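## Task

Sound exactly G4, then C#4, then A#3 on the 25-key keyboard (C3 at the player's far left up to C5 at the far right), with nothing else. A key counts only when pressed most of the way down, and it has to rise most of the way before it can count again. Any wrong key, two keys sounding together, or any extra note after A#3 means failure. No signal confirms a note. The result must hold without the robot's help, so release and move the hand away at the end.

## Robot and tools

Robot: one arm ending in a five-finger right hand. Everything is steered through a hand point that moves rigidly with the palm, 0.05 m in front of it, where a pinch would meet. Its own axes: +z runs out along straight fingers (fingertips sit 0.06 to 0.07 m past the point), +y points out of the palm, +x runs across the palm away from the thumb toward the little finger. A bracket on the little-finger side of the wrist juts 0.03 m beyond the point in +y and 0.11 m across the palm; it can strike keys or the case.

Scene frame (used by results): origin on the table top under the arm base, +z up, +y to the left when facing along +x. Positions are in metres, orientation as a wxyz quaternion, velocities in m/s and rad/s. The reported position can be a little off, more so at long reach.

Row format (shared by execute_actions and move): a single list of 14 numbers, each in [-1, 1]. First six: dx, dy, dz, rx, ry, rz, an offset (not an absolute pose) of the hand point, expressed in the hand point's own axes and measured from its pose at the start of the action (for a move, from the pose in the latest result). Scale: 1.0 equals 0.6 m for dx..dz and 180 degrees for the rotation vector rx, ry, rz. Next six: hand motor targets, in this order: thumb_turn (-1 beside palm, +1 in front of palm), thumb_bend (-1 straight, +1 fully bent), index, middle, ring, little (each -1 straight, +1 curled into palm). These are absolute targets, not offsets. Then force_limit (-1 about 0 N up to +1 = 10 N at a fingertip, 15 N for the two thumb motors; it only stops closing) and speed (-1 nearly still, +1 full travel in 0.6 s). For pressing keys, a useful shape is one finger straight (e.g. index -1) and the rest curled, so only one fingertip can touch a key.

execute_actions(actions): a list of actions; each action is a table of up to 15 rows, one row per 1/30 s step. If shorter than 15, the last row is repeated. All rows in an action are offsets from the same start pose, not chained. Each step the command is clipped to within 100 mm and 16 degrees of the measured pose, so large offsets need several actions. An empty list just returns state and images. Results include step readings of end_effector_position; HELD flags a step that was partly held back.

move(target, speed, stop_force, blocking): one row as above; the hand point follows a straight path toward it. speed is m/s, 0.002 to 0.5 (default 0.25); rotation rate is capped at twice that in rad/s. Paths run 0.5 to 10 s and end short if longer. The path ignores obstacles; faster touches hit harder. stop_force (9 to 40 N, not in the first 0.2 s, not with turning moves) ends the path when the wrist sensor reads that much extra push along the direction of travel; the hand then backs to its pose two steps earlier. Use it with a very low speed to feel a key top; omit it when lifting off a surface. blocking=false returns after 0.5 s while the arm continues; then only wait or stop are accepted until the end is reported. The result adds a move: line: done, off_target, moving, held, contact (stop_force triggered) or fault, plus limits (paced = pose clipped; held = some steps blocked) and distance to target.

wait(seconds): 0 to 10; lets the scene run while the last command is held; returns early if a running move ends. stop(): brakes a running move. zoom_image(camera, region): closer look at cam_high (504x504), cam_low (504x504) or cam_wrist (616x616); region [x0, y0, x1, y1] in pixels, at most 504 per side. show_instructions(): shows reference images. finished_scene(scene): ends the current scene, given by its number, irreversibly, and reports success; the next task arrives with it.

Result lines: hand pose and velocities; Hand target (where the controller is heading); hand_measured, hand_stopped_by (moving, target, force, stalled, fault), hand_load_n, all in motor order; Wrist force and Wrist torque in the hand point's axes (noisy, offset up to about 4 N, saturating near 50 N); pose unreachable means the clearance check altered or blocked a command. Cameras come with calibration in OpenCV form and may be slightly off.

Cautions: the arm is stiff; pushing even slightly past a firm contact can trip a fault that freezes the arm for 10 s and drops the rest of the call. Faults come from joint torque limits (wrist joints only 26 N m) or 150 N on any part. Keep key presses light and short: go down only enough to sink the key most of the way, then lift well so it returns before the next press, and watch that neighbouring keys are not touched (two at once fails). Avoid extra presses after the final note. Don't knock anything off the table. Long holds under load heat motors; MOTOR HOT appears from 70 °C and an over-temperature stop at 85 °C. At the end open the hand off the keys and raise it clear before finishing.

Each tool is called after "Request:" as a command line: name --argument value for each argument, lists and objects as JSON in quotes; but a table of rows of numbers goes row by row, as --pt "numbers of a row", without its own name.

Reference images:

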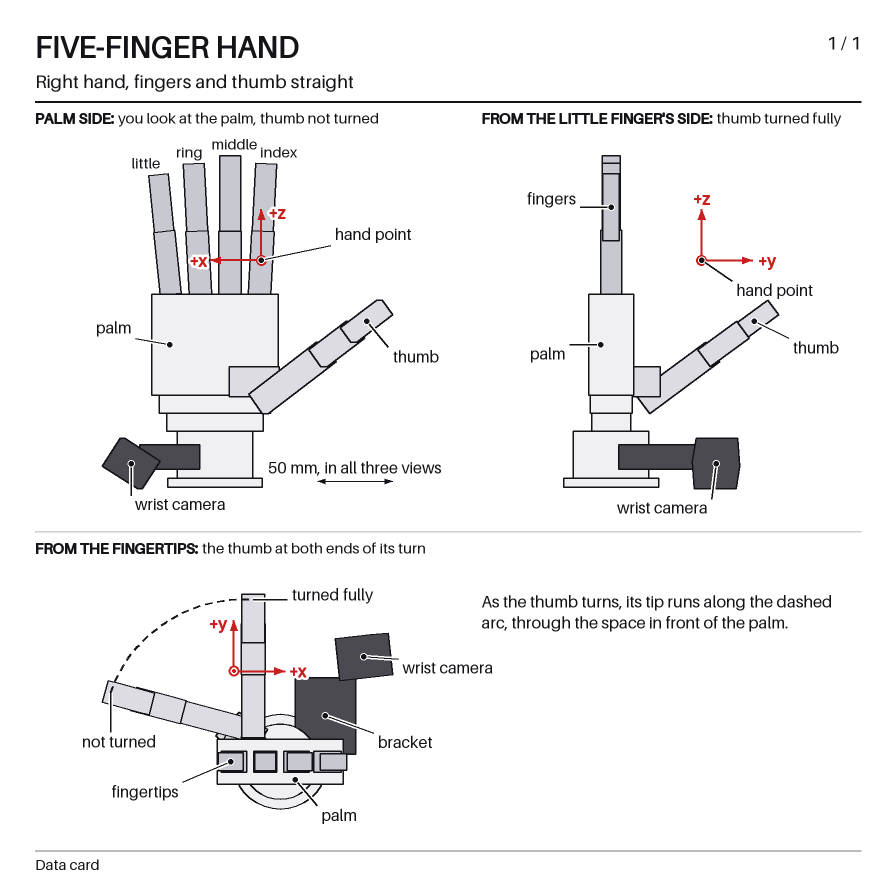

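## Session

Request:
execute_actions --actions '[]'

Scene clock: 0.00 s.
end_effector_position=(+0.3659, +0.1294, +0.1855) hand_measured=(-1.000, -1.000, -1.000, -1.000, -1.000, -1.000) hand_load_n=(+0.0, +0.0, +0.0, +0.0, +0.0, +0.0) hand_stopped_by=(target, target, target, target, target, target) hand_force_limit=0.00 hand_speed=-0.80 end_effector_quat_wxyz=(+0.084, +0.256, +0.943, +0.195) end_effector_velocity=(-0.000, -0.000, -0.000) end_effector_angular_velocity=(-0.000, +0.000, -0.000)
Joint positions: [ 0.373 -1.522  2.237  0.416  1.996 -0.891]
Joint velocities: [-0. -0.  0. -0.  0. -0.]
Wrist force (N, on the end effector, along its own x y z axes, offset not removed): no reading
Wrist torque (N m, same axes, about the end effector's origin, offset not removed): no reading
Hand target: +0.366, +0.129, +0.186; +0.084, +0.256, +0.943, +0.195

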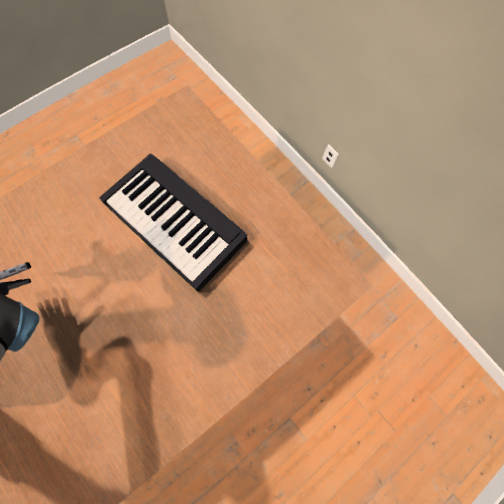

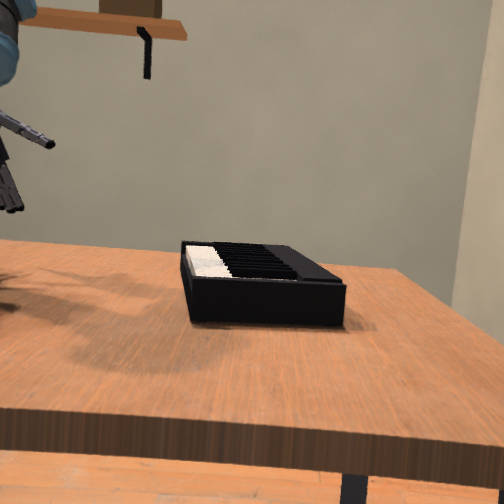

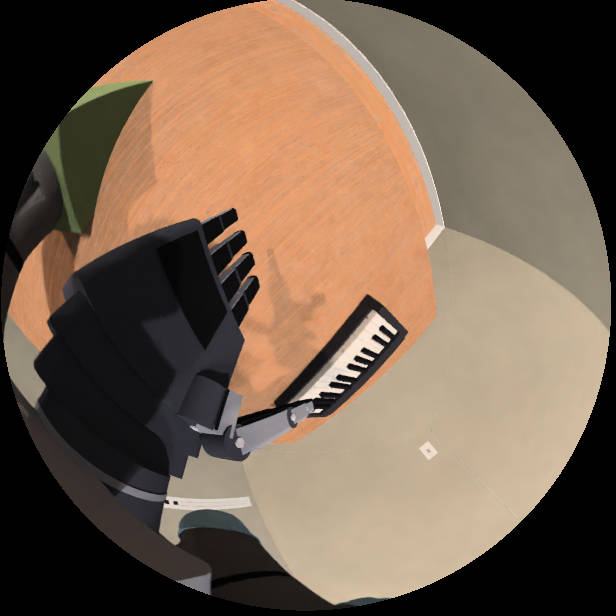

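Request:
zoom_image --camera "cam_high" --region '[90, 145, 258, 299]'

Region (90, 145, 258, 299) of cam_high's 504x504 image, scaled by 3.000, with more detail than that image has; it fills the top 462 rows of this view, and the rest is white.

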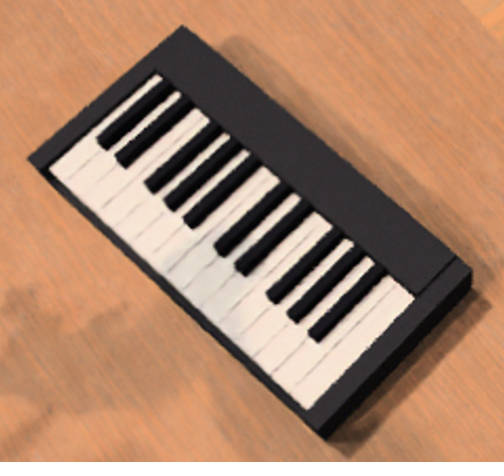

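Request:
move --target '[-0.595,-0.046,0.072,0.136,0.019,0,-1,-1,-1,1,1,1,0,1]'

Scene clock: 31.43 s.
end_effector_position=(+0.6691, -0.0632, +0.1559) hand_measured=(-1.000, -1.000, -1.000, +1.000, +1.000, +1.000) hand_load_n=(+0.0, +0.0, +0.0, +0.0, +0.0, +0.0) hand_stopped_by=(target, target, target, target, target, target) hand_force_limit=0.00 hand_speed=1.00 end_effector_quat_wxyz=(+0.001, +0.262, +0.965, -0.001) end_effector_velocity=(+0.003, -0.001, +0.000) end_effector_angular_velocity=(-0.003, +0.008, +0.000)
Joint positions: [ 0.041 -1.057  1.158  1.176  2.204 -1.089]
Joint velocities: [ 0.001  0.012 -0.02   0.019  0.003  0.007]
Wrist force (N, on the end effector, along its own x y z axes, offset not removed): [1.7 -1.8 -2.1]
Wrist torque (N m, same axes, about the end effector's origin, offset not removed): [-0.13 -0.19 0.10]
Hand target: +0.669, -0.063, +0.156; +0.000, +0.262, +0.965, -0.002
Off the commanded pose: 0.001 m, 0 deg.
move: done
camera_calibration (this result's frames):
cam_wrist: T_world_to_cam=[[0.639581, 0.768505, -0.0183421, -0.374976], [0.652665, -0.530258, 0.541161, -0.553381], [0.406159, -0.358087, -0.840719, -0.0388886], [0, 0, 0, 1]] pos_world=[0.616795, -0.0191891, 0.259896]

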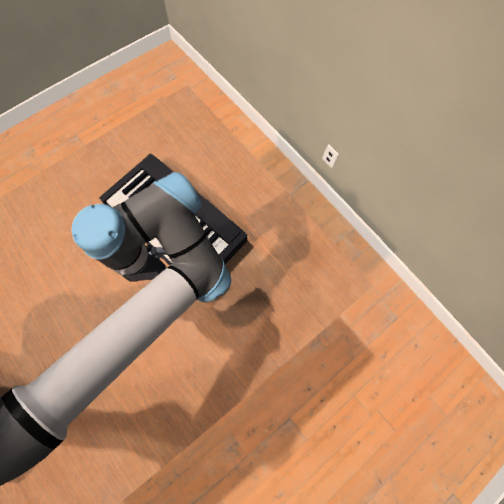

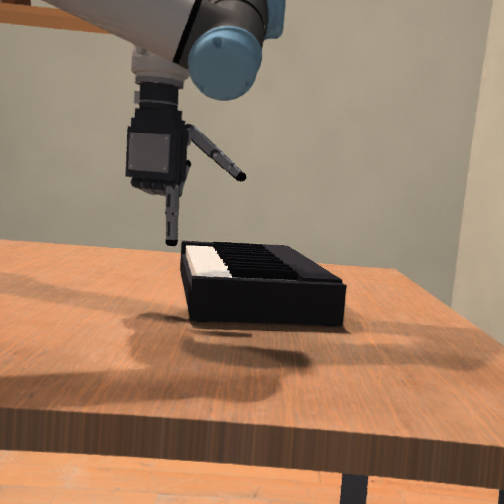

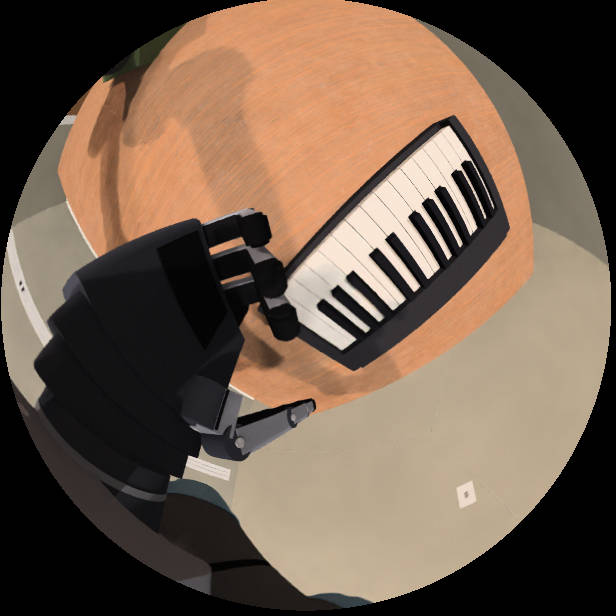

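Request:
move --target '[0,0.0833,0,0,0,0,-1,-1,-1,1,1,1,0,1]'

Request:
zoom_image --camera "cam_wrist" --region '[200, 100, 520, 420]'

Scene clock: 41.53 s.
end_effector_position=(+0.6943, -0.0204, +0.1557) hand_measured=(-1.000, -1.000, -1.000, +1.000, +1.000, +1.000) hand_load_n=(+0.0, +0.0, +0.0, +0.0, +0.0, +0.0) hand_stopped_by=(target, target, target, target, target, target) hand_force_limit=0.00 hand_speed=1.00 end_effector_quat_wxyz=(+0.001, +0.262, +0.965, -0.001) end_effector_velocity=(+0.002, +0.002, +0.000) end_effector_angular_velocity=(+0.001, +0.001, -0.001)
Joint positions: [ 0.106 -0.944  1.037  1.231  2.221 -1.01 ]
Joint velocities: [ 0.003  0.008 -0.011  0.007 -0.     0.005]
Wrist force (N, on the end effector, along its own x y z axes, offset not removed): [3.0 -2.2 -1.4]
Wrist torque (N m, same axes, about the end effector's origin, offset not removed): [-0.23 -0.49 0.09]
Hand target: +0.694, -0.020, +0.156; +0.000, +0.262, +0.965, -0.001
Off the commanded pose: 0.000 m, 0 deg.
move: done
camera_calibration (this result's frames):
cam_wrist: T_world_to_cam=[[0.639585, 0.768506, -0.0181781, -0.424], [0.65263, -0.530349, 0.541114, -0.546948], [0.406208, -0.357952, -0.840753, -0.0339472], [0, 0, 0, 1]] pos_world=[0.641928, 0.023622, 0.259713]

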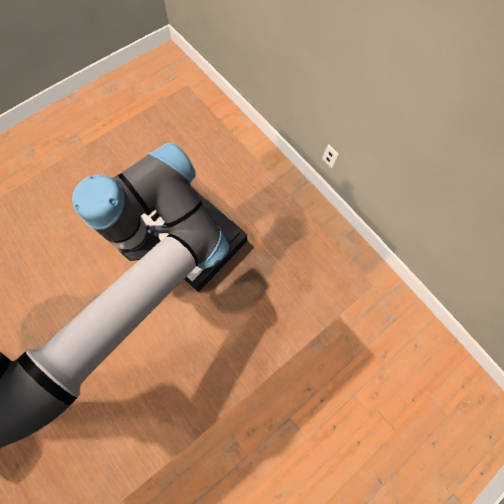

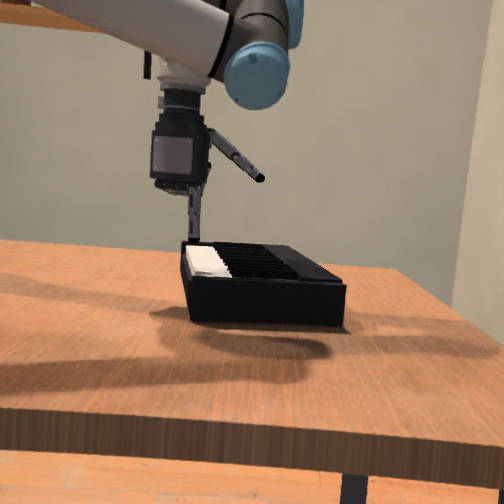

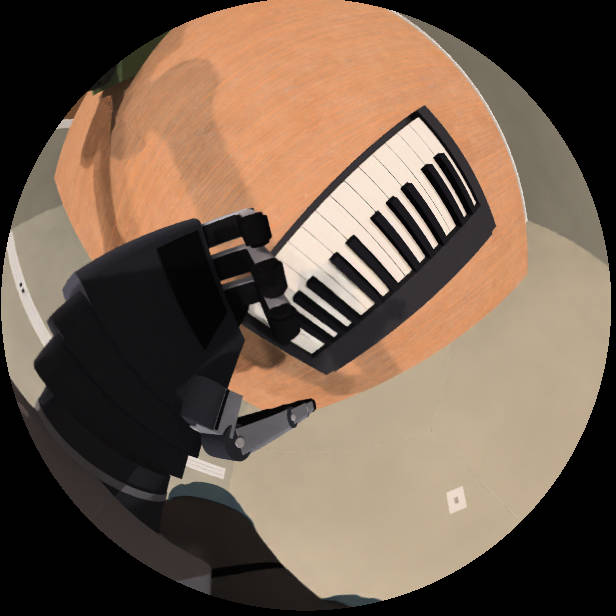

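Region (200, 100, 520, 420) of cam_wrist's 616x616 image, scaled by 1.575, with more detail than that image has.

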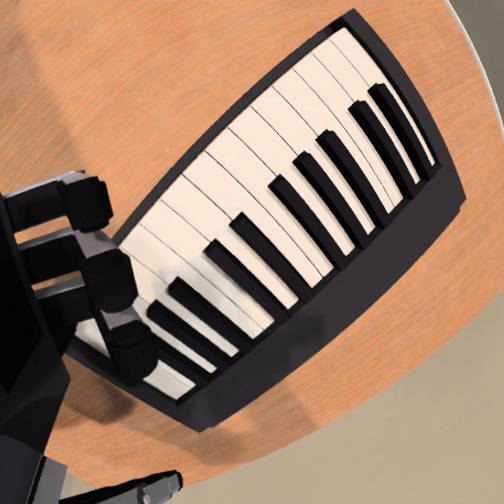

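Request:
move --target '[-0.1,0,-0.03,0,0,0,-1,-1,1,1,1,-1,0,1]'

Scene clock: 55.80 s.
end_effector_position=(+0.7456, -0.0506, +0.1738) hand_measured=(-1.000, -1.000, +1.000, +1.000, +1.000, -1.000) hand_load_n=(+0.0, +0.0, +0.0, +0.0, +0.0, +0.0) hand_stopped_by=(target, target, target, target, target, target) hand_force_limit=0.00 hand_speed=1.00 end_effector_quat_wxyz=(+0.001, +0.262, +0.965, -0.001) end_effector_velocity=(+0.003, -0.001, +0.001) end_effector_angular_velocity=(-0.000, +0.004, -0.001)
Joint positions: [ 0.081 -0.831  0.728  1.409  2.214 -1.041]
Joint velocities: [-0.     0.013 -0.028  0.019  0.     0.004]
Wrist force (N, on the end effector, along its own x y z axes, offset not removed): [0.4 -2.8 -2.3]
Wrist torque (N m, same axes, about the end effector's origin, offset not removed): [-0.20 -0.05 -0.17]
Hand target: +0.746, -0.051, +0.174; +0.001, +0.262, +0.965, -0.001
Off the commanded pose: 0.000 m, 0 deg.
move: done
camera_calibration (this result's frames):
cam_wrist: T_world_to_cam=[[0.639617, 0.768495, -0.0174879, -0.433424], [0.652204, -0.530506, 0.541473, -0.606029], [0.406842, -0.357741, -0.840536, -0.0509258], [0, 0, 0, 1]] pos_world=[0.693198, -0.00663594, 0.277764]

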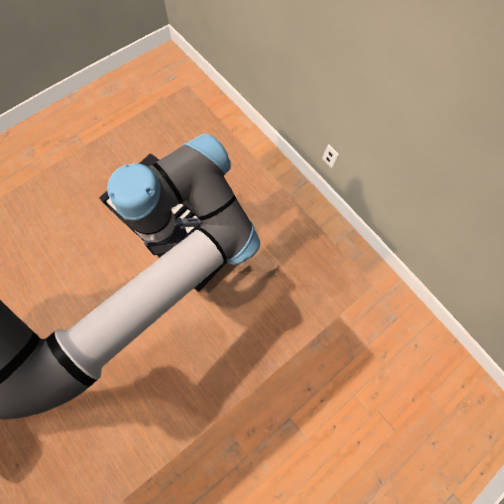

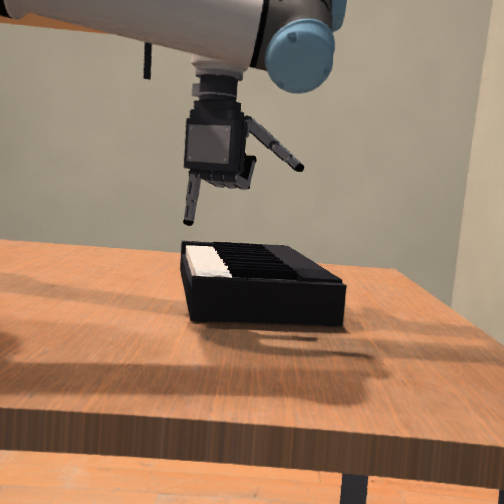

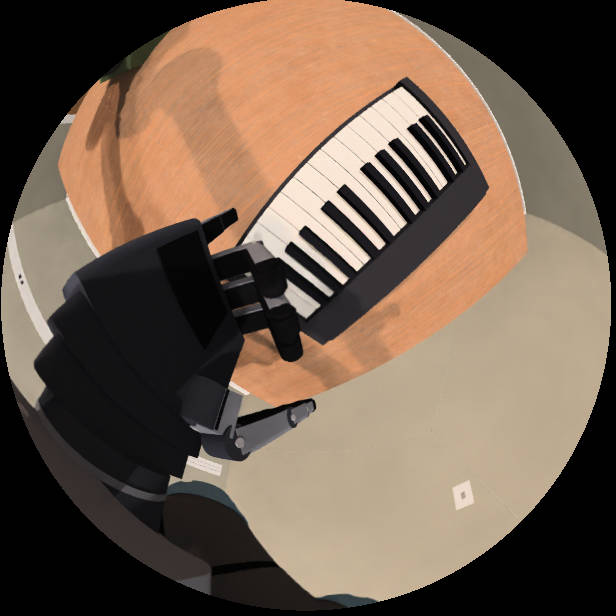

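Request:
zoom_image --camera "cam_wrist" --region '[200, 60, 500, 360]'

Region (200, 60, 500, 360) of cam_wrist's 616x616 image, scaled by 1.680, with more detail than that image has.

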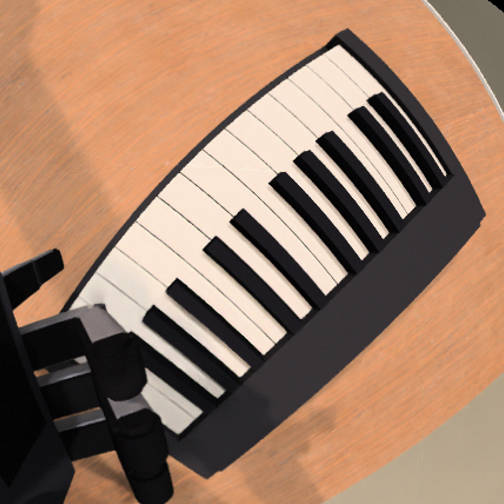

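Request:
move --target '[-0.029,0.017,0.05,0,0,0,-1,-1,1,1,1,-1,0,1]' --speed 0.05

Request:
zoom_image --camera "cam_wrist" --region '[200, 60, 500, 360]'

Request:
zoom_image --camera "cam_low" --region '[120, 150, 288, 318]'

Scene clock: 104.17 s.
end_effector_position=(+0.7656, -0.0508, +0.1441) hand_measured=(-1.000, -1.000, +1.000, +1.000, +1.000, -1.000) hand_load_n=(+0.0, +0.0, +0.0, +0.0, +0.0, +0.0) hand_stopped_by=(target, target, target, target, target, target) hand_force_limit=0.00 hand_speed=1.00 end_effector_quat_wxyz=(+0.001, +0.262, +0.965, -0.001) end_effector_velocity=(+0.002, +0.000, -0.002) end_effector_angular_velocity=(+0.000, +0.001, -0.000)
Joint positions: [ 0.052 -0.758  0.641  1.402  2.206 -1.077]
Joint velocities: [-0.002  0.007 -0.009  0.002 -0.001 -0.002]
Wrist force (N, on the end effector, along its own x y z axes, offset not removed): [3.7 -1.7 0.3]
Wrist torque (N m, same axes, about the end effector's origin, offset not removed): [-0.25 -0.53 0.18]
Hand target: +0.766, -0.051, +0.144; +0.001, +0.262, +0.965, -0.001
Off the commanded pose: 0.000 m, 0 deg.
move: done
camera_calibration (this result's frames):
cam_wrist: T_world_to_cam=[[0.639636, 0.76848, -0.0174284, -0.446641], [0.652105, -0.53049, 0.541608, -0.603012], [0.406969, -0.357797, -0.840451, -0.0842371], [0, 0, 0, 1]] pos_world=[0.713197, -0.00679693, 0.248015]

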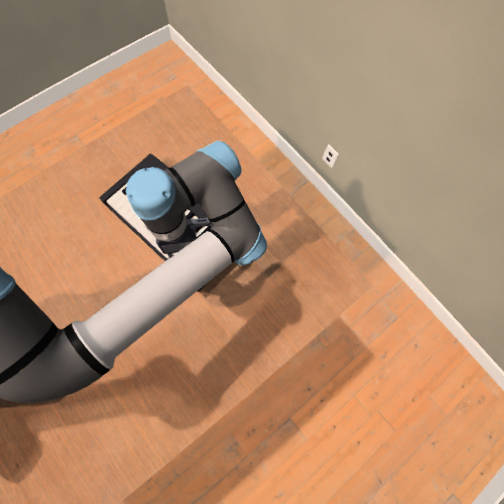

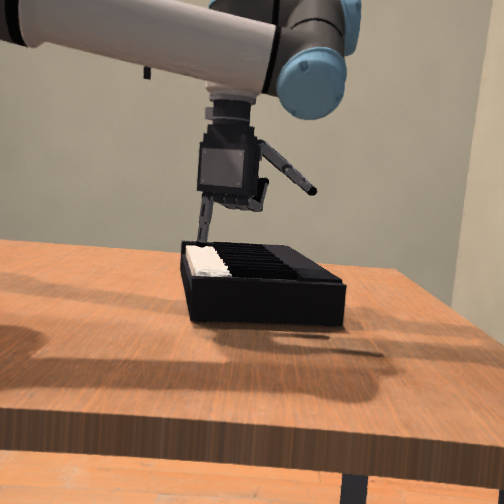

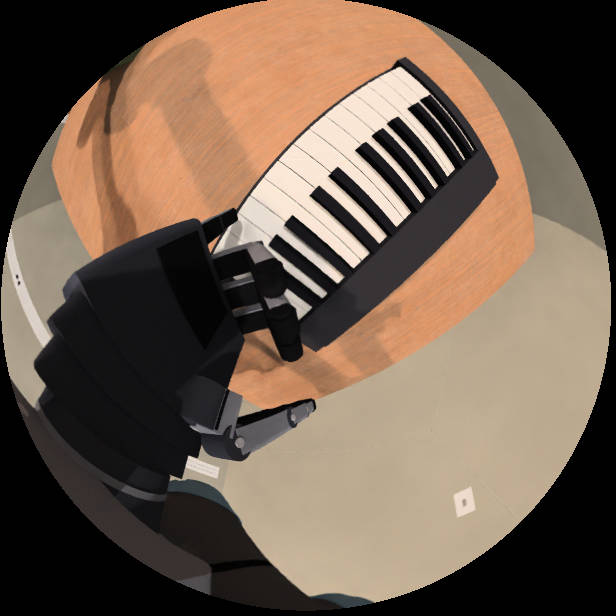

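Region (200, 60, 500, 360) of cam_wrist's 616x616 image, scaled by 1.680, with more detail than that image has.

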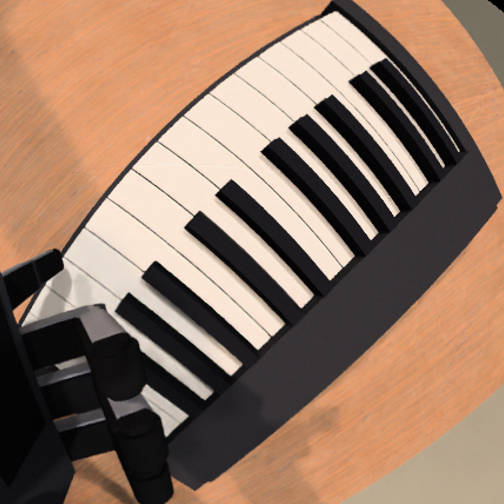

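Region (120, 150, 288, 318) of cam_low's 504x504 image, scaled by 3.000, with more detail than that image has.

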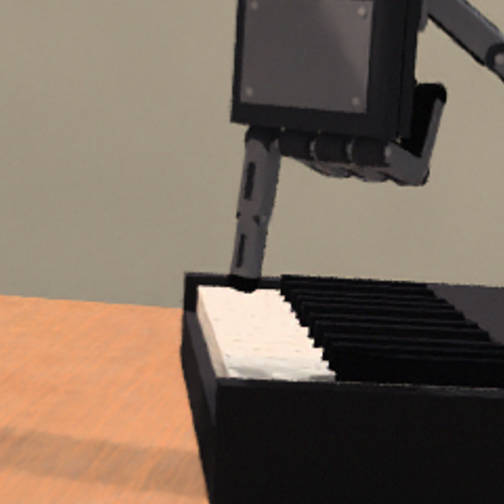

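Request:
move --target '[-0.022,0.013,0.013,0,0,0,-1,-1,1,1,1,-1,0,1]' --speed 0.03

Request:
zoom_image --camera "cam_wrist" --region '[200, 130, 350, 280]'

Scene clock: 116.73 s.
end_effector_position=(+0.7807, -0.0508, +0.1364) hand_measured=(-1.000, -1.000, +1.000, +1.000, +1.000, -1.000) hand_load_n=(+0.0, +0.0, +0.0, +0.0, +0.0, +0.0) hand_stopped_by=(target, target, target, target, target, target) hand_force_limit=0.00 hand_speed=1.00 end_effector_quat_wxyz=(+0.001, +0.262, +0.965, -0.001) end_effector_velocity=(+0.002, +0.000, -0.001) end_effector_angular_velocity=(+0.000, +0.002, +0.001)
Joint positions: [ 0.045 -0.695  0.53   1.445  2.204 -1.085]
Joint velocities: [-0.001  0.013 -0.023  0.012 -0.     0.   ]
Wrist force (N, on the end effector, along its own x y z axes, offset not removed): [3.9 -3.1 -0.4]
Wrist torque (N m, same axes, about the end effector's origin, offset not removed): [-0.43 -0.63 0.23]
Hand target: +0.781, -0.051, +0.136; +0.001, +0.262, +0.965, -0.001
Off the commanded pose: 0.000 m, 0 deg.
move: done
camera_calibration (this result's frames):
cam_wrist: T_world_to_cam=[[0.639639, 0.768483, -0.0172254, -0.456429], [0.65194, -0.530491, 0.541806, -0.608572], [0.40723, -0.35779, -0.840327, -0.0970493], [0, 0, 0, 1]] pos_world=[0.728224, -0.0068078, 0.240312]

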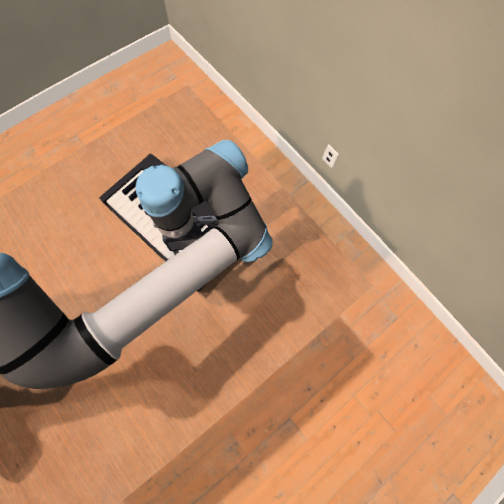

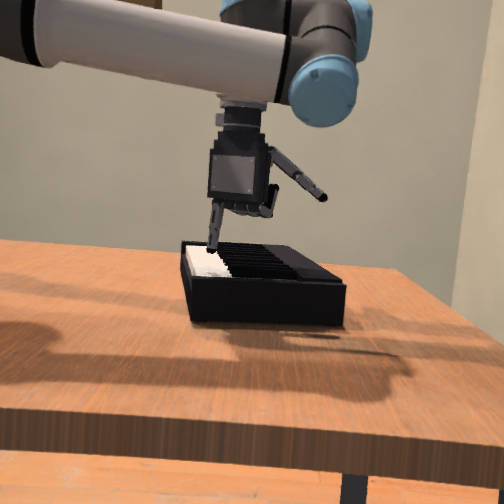

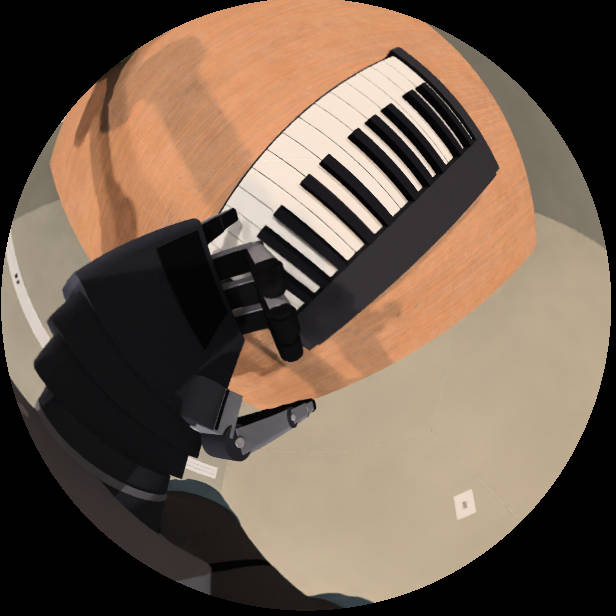

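Region (200, 130, 350, 280) of cam_wrist's 616x616 image, scaled by 3.360, with more detail than that image has.

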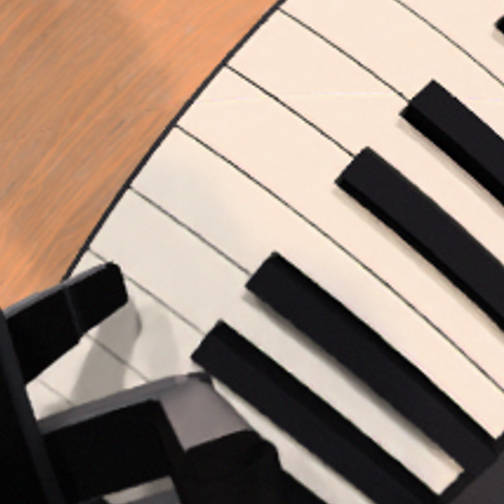

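Request:
move --target '[0.0055,0.031,0,0,0,0,-1,-1,1,1,1,-1,0,1]' --speed 0.03

Request:
zoom_image --camera "cam_wrist" --region '[200, 130, 350, 280]'

Scene clock: 131.20 s.
end_effector_position=(+0.7872, -0.0333, +0.1363) hand_measured=(-1.000, -1.000, +1.000, +1.000, +1.000, -1.000) hand_load_n=(+0.0, +0.0, +0.0, +0.0, +0.0, +0.0) hand_stopped_by=(target, target, target, target, target, target) hand_force_limit=0.00 hand_speed=1.00 end_effector_quat_wxyz=(+0.001, +0.262, +0.965, -0.001) end_effector_velocity=(+0.001, +0.002, -0.000) end_effector_angular_velocity=(-0.000, +0.001, +0.001)
Joint positions: [ 0.068 -0.645  0.462  1.478  2.211 -1.058]
Joint velocities: [ 0.003  0.008 -0.012  0.007  0.001  0.003]
Wrist force (N, on the end effector, along its own x y z axes, offset not removed): [1.3 -1.3 -1.7]
Wrist torque (N m, same axes, about the end effector's origin, offset not removed): [0.02 -0.20 0.08]
Hand target: +0.787, -0.033, +0.136; +0.001, +0.262, +0.965, -0.001
Off the commanded pose: 0.000 m, 0 deg.
move: done
camera_calibration (this result's frames):
cam_wrist: T_world_to_cam=[[0.639652, 0.768474, -0.0171165, -0.474026], [0.651878, -0.530533, 0.541839, -0.603441], [0.407308, -0.357747, -0.840308, -0.093554], [0, 0, 0, 1]] pos_world=[0.734687, 0.0106626, 0.24024]

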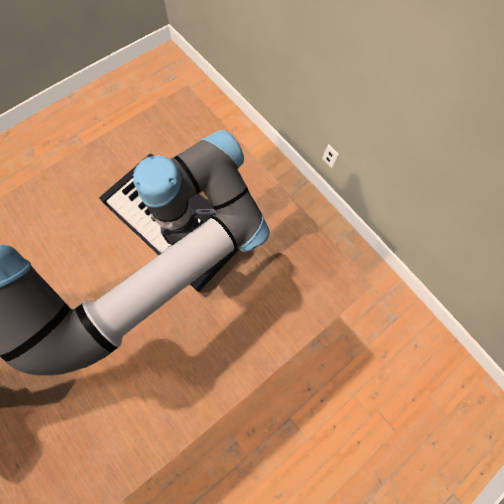

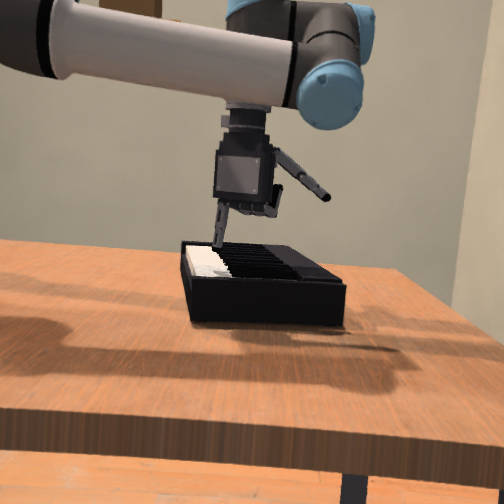

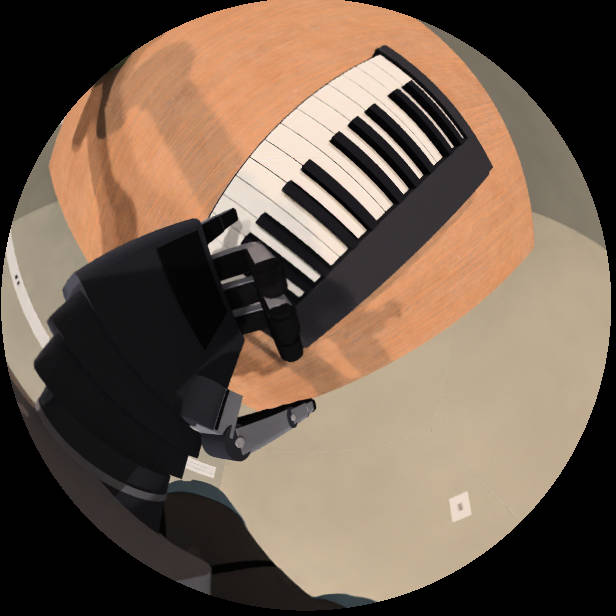

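Region (200, 130, 350, 280) of cam_wrist's 616x616 image, scaled by 3.360, with more detail than that image has.

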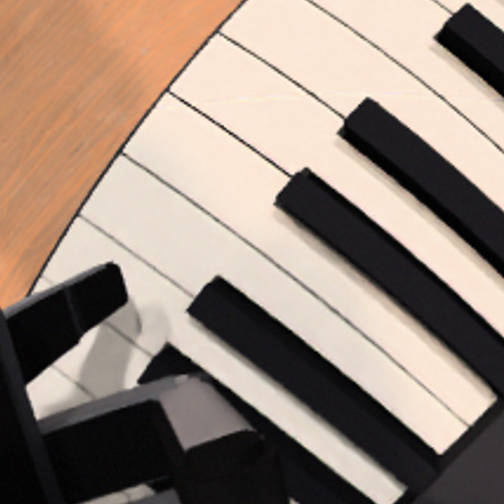

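Request:
move --target '[0,0,0.04,0,0,0,-1,-1,1,1,1,-1,0,1]' --speed 0.03 --stop_force 12

Request:
zoom_image --camera "cam_low" --region '[120, 150, 288, 318]'

Scene clock: 143.93 s.
end_effector_position=(+0.7872, -0.0334, +0.1125) hand_measured=(-1.000, -1.000, +1.000, +1.000, +1.000, -1.000) hand_load_n=(+0.0, +0.0, +0.0, +0.0, +0.0, +0.0) hand_stopped_by=(target, target, target, target, target, target) hand_force_limit=0.00 hand_speed=1.00 end_effector_quat_wxyz=(+0.001, +0.262, +0.965, -0.001) end_effector_velocity=(+0.000, -0.000, -0.002) end_effector_angular_velocity=(+0.000, -0.000, +0.000)
Joint positions: [ 0.045 -0.649  0.513  1.415  2.205 -1.085]
Joint velocities: [-0.002 -0.001  0.005 -0.006 -0.001 -0.003]
Wrist force (N, on the end effector, along its own x y z axes, offset not removed): [0.6 -2.6 -2.2]
Wrist torque (N m, same axes, about the end effector's origin, offset not removed): [-0.21 -0.04 0.01]
Hand target: +0.787, -0.033, +0.112; +0.001, +0.262, +0.965, -0.001
Off the commanded pose: 0.000 m, 0 deg.
move: done
camera_calibration (this result's frames):
cam_wrist: T_world_to_cam=[[0.639646, 0.768478, -0.0171743, -0.47439], [0.651898, -0.5305, 0.541847, -0.590675], [0.407287, -0.357786, -0.840301, -0.113555], [0, 0, 0, 1]] pos_world=[0.73475, 0.0105768, 0.216488]

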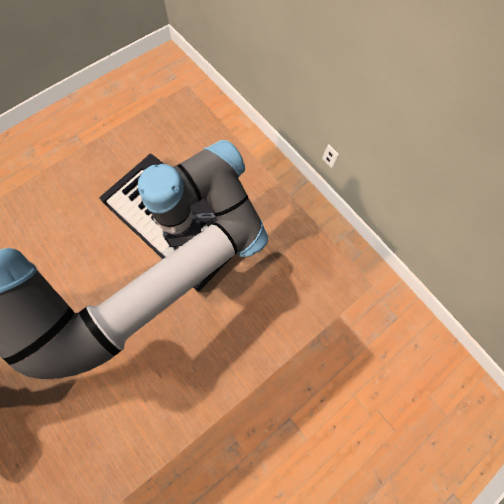

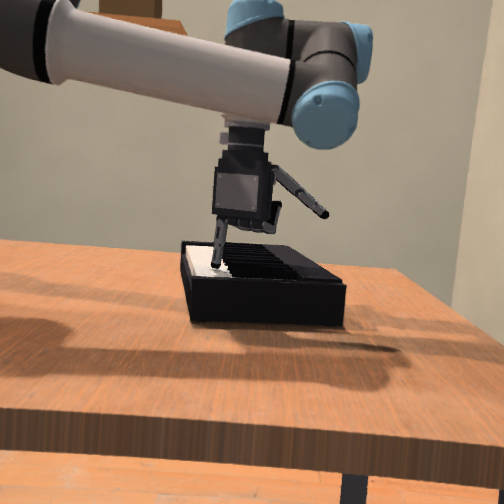

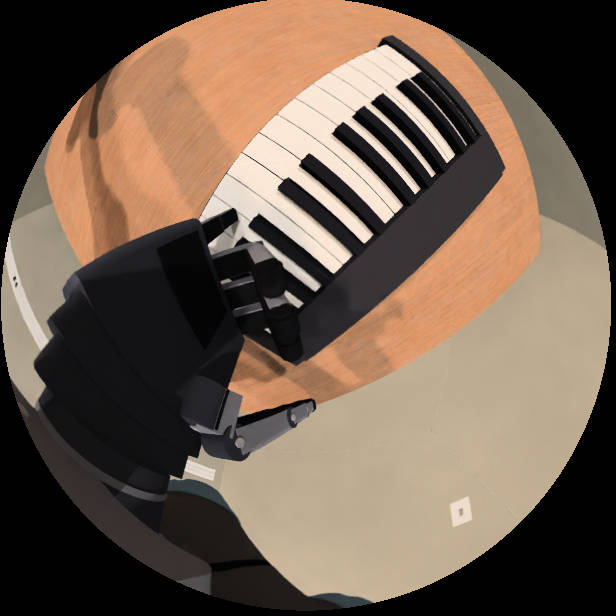

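Region (120, 150, 288, 318) of cam_low's 504x504 image, scaled by 3.000, with more detail than that image has.

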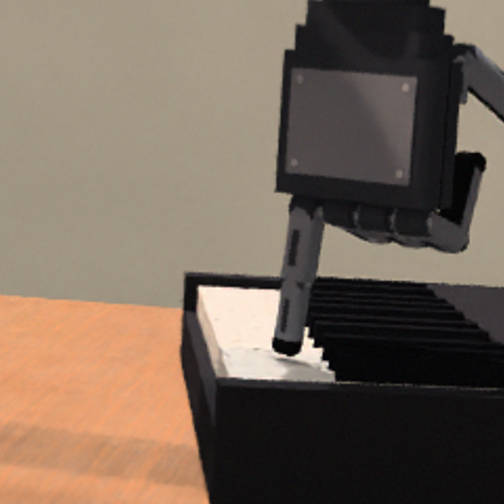

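Request:
zoom_image --camera "cam_wrist" --region '[200, 130, 350, 280]'

Region (200, 130, 350, 280) of cam_wrist's 616x616 image, scaled by 3.360, with more detail than that image has.

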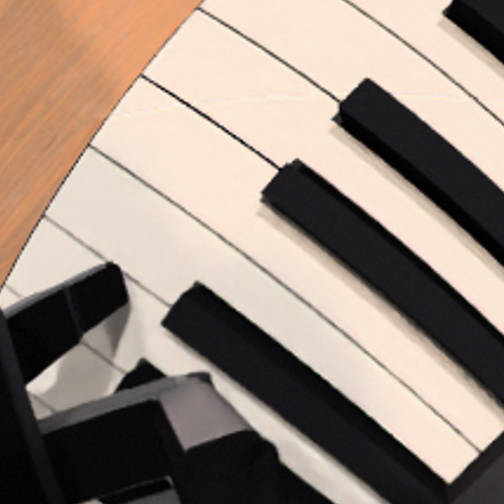

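Request:
move --target '[-0.004,-0.007,0,0,0,0,-1,-1,1,1,1,-1,0,1]' --speed 0.03

Request:
move --target '[0,0,0.033,0,0,0,-1,-1,1,1,1,-1,0,1]' --speed 0.02 --stop_force 10

Request:
zoom_image --camera "cam_low" --region '[120, 150, 288, 318]'

Scene clock: 158.00 s.
end_effector_position=(+0.7872, -0.0380, +0.1126) hand_measured=(-1.000, -1.000, +1.000, +1.000, +1.000, -1.000) hand_load_n=(+0.0, +0.0, +0.0, +0.0, +0.0, +0.0) hand_stopped_by=(target, target, target, target, target, target) hand_force_limit=0.00 hand_speed=1.00 end_effector_quat_wxyz=(+0.001, +0.262, +0.965, -0.001) end_effector_velocity=(-0.000, -0.002, +0.000) end_effector_angular_velocity=(+0.001, +0.000, -0.000)
Joint positions: [ 0.04  -0.654  0.515  1.415  2.203 -1.092]
Joint velocities: [-0.003 -0.003  0.001 -0.    -0.002 -0.003]
Wrist force (N, on the end effector, along its own x y z axes, offset not removed): [3.3 -1.3 -1.6]
Wrist torque (N m, same axes, about the end effector's origin, offset not removed): [-0.20 -0.53 0.31]
Hand target: +0.787, -0.038, +0.113; +0.001, +0.262, +0.965, -0.001
Off the commanded pose: 0.000 m, 0 deg.
move: done
camera_calibration (this result's frames):
cam_wrist: T_world_to_cam=[[0.63965, 0.768474, -0.0171838, -0.47083], [0.651892, -0.530495, 0.54186, -0.593072], [0.407289, -0.357802, -0.840293, -0.115169], [0, 0, 0, 1]] pos_world=[0.734693, 0.00599182, 0.216495]

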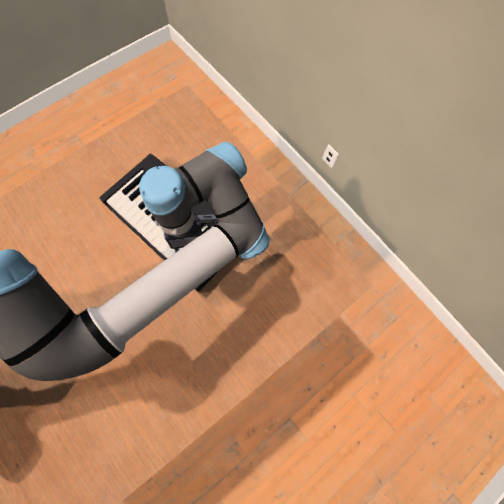

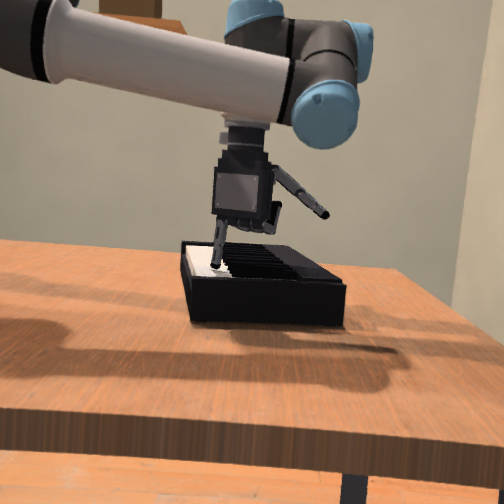

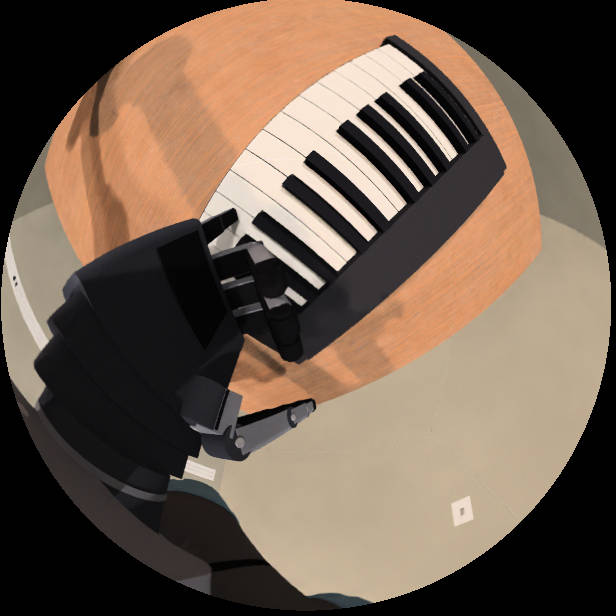

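Scene clock: 158.97 s.
end_effector_position=(+0.7872, -0.0380, +0.1010) hand_measured=(-1.000, -1.000, +1.000, +1.000, +1.000, -1.000) hand_load_n=(+0.0, +0.0, +0.0, +0.0, +0.0, +0.0) hand_stopped_by=(target, target, target, target, target, target) hand_force_limit=0.00 hand_speed=1.00 end_effector_quat_wxyz=(+0.001, +0.262, +0.965, -0.001) end_effector_velocity=(+0.000, -0.000, +0.006) end_effector_angular_velocity=(-0.001, +0.000, -0.004)
Joint positions: [ 0.029 -0.654  0.536  1.386  2.199 -1.105]
Joint velocities: [ 0.006  0.    -0.012  0.016  0.002  0.011]
Wrist force (N, on the end effector, along its own x y z axes, offset not removed): [0.6 -4.1 -23.0]
Wrist torque (N m, same axes, about the end effector's origin, offset not removed): [1.10 1.31 -0.05]
Hand target: +0.787, -0.038, +0.102; +0.001, +0.263, +0.965, -0.001
Off the commanded pose: 0.008 m, 0 deg.
move: contact
camera_calibration (this result's frames):
cam_wrist: T_world_to_cam=[[0.639517, 0.768589, -0.0170205, -0.470913], [0.652023, -0.530531, 0.541667, -0.586917], [0.407289, -0.357503, -0.840421, -0.124856], [0, 0, 0, 1]] pos_world=[0.734692, 0.00592376, 0.204967]

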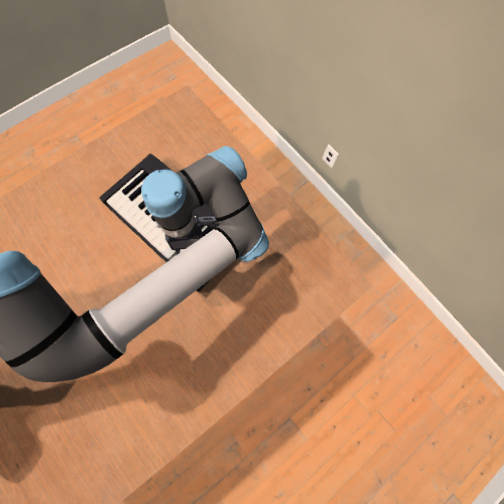

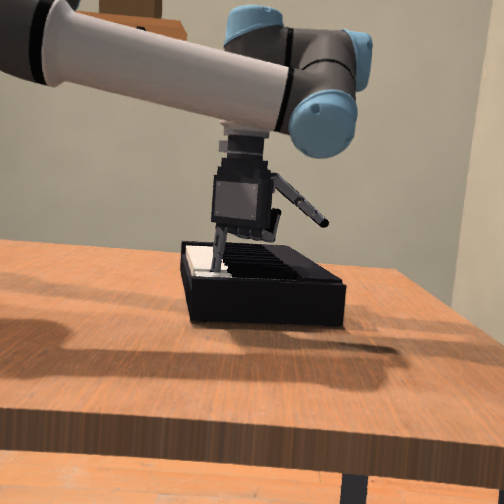

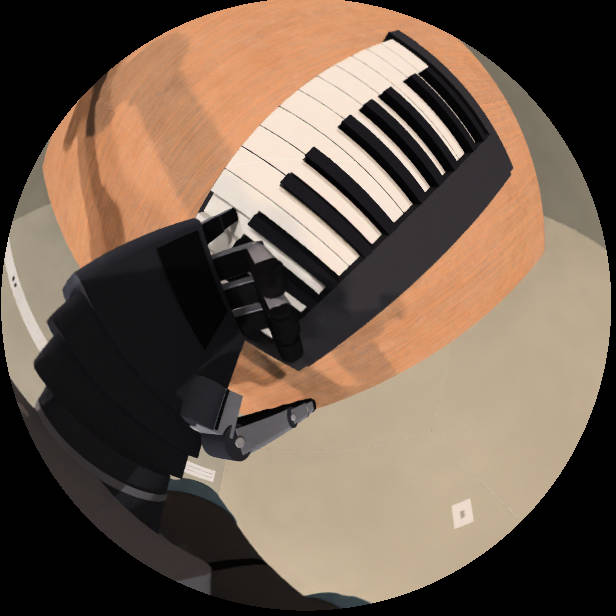

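Region (120, 150, 288, 318) of cam_low's 504x504 image, scaled by 3.000, with more detail than that image has.

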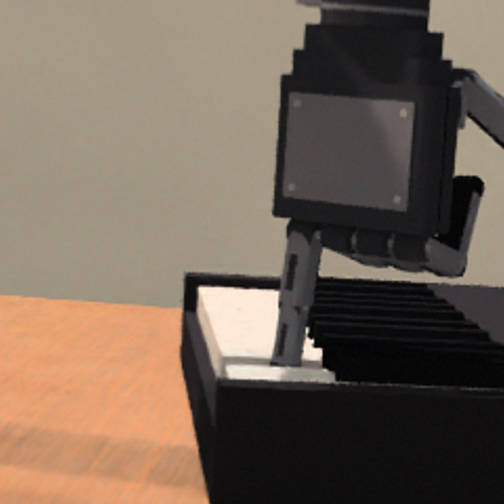

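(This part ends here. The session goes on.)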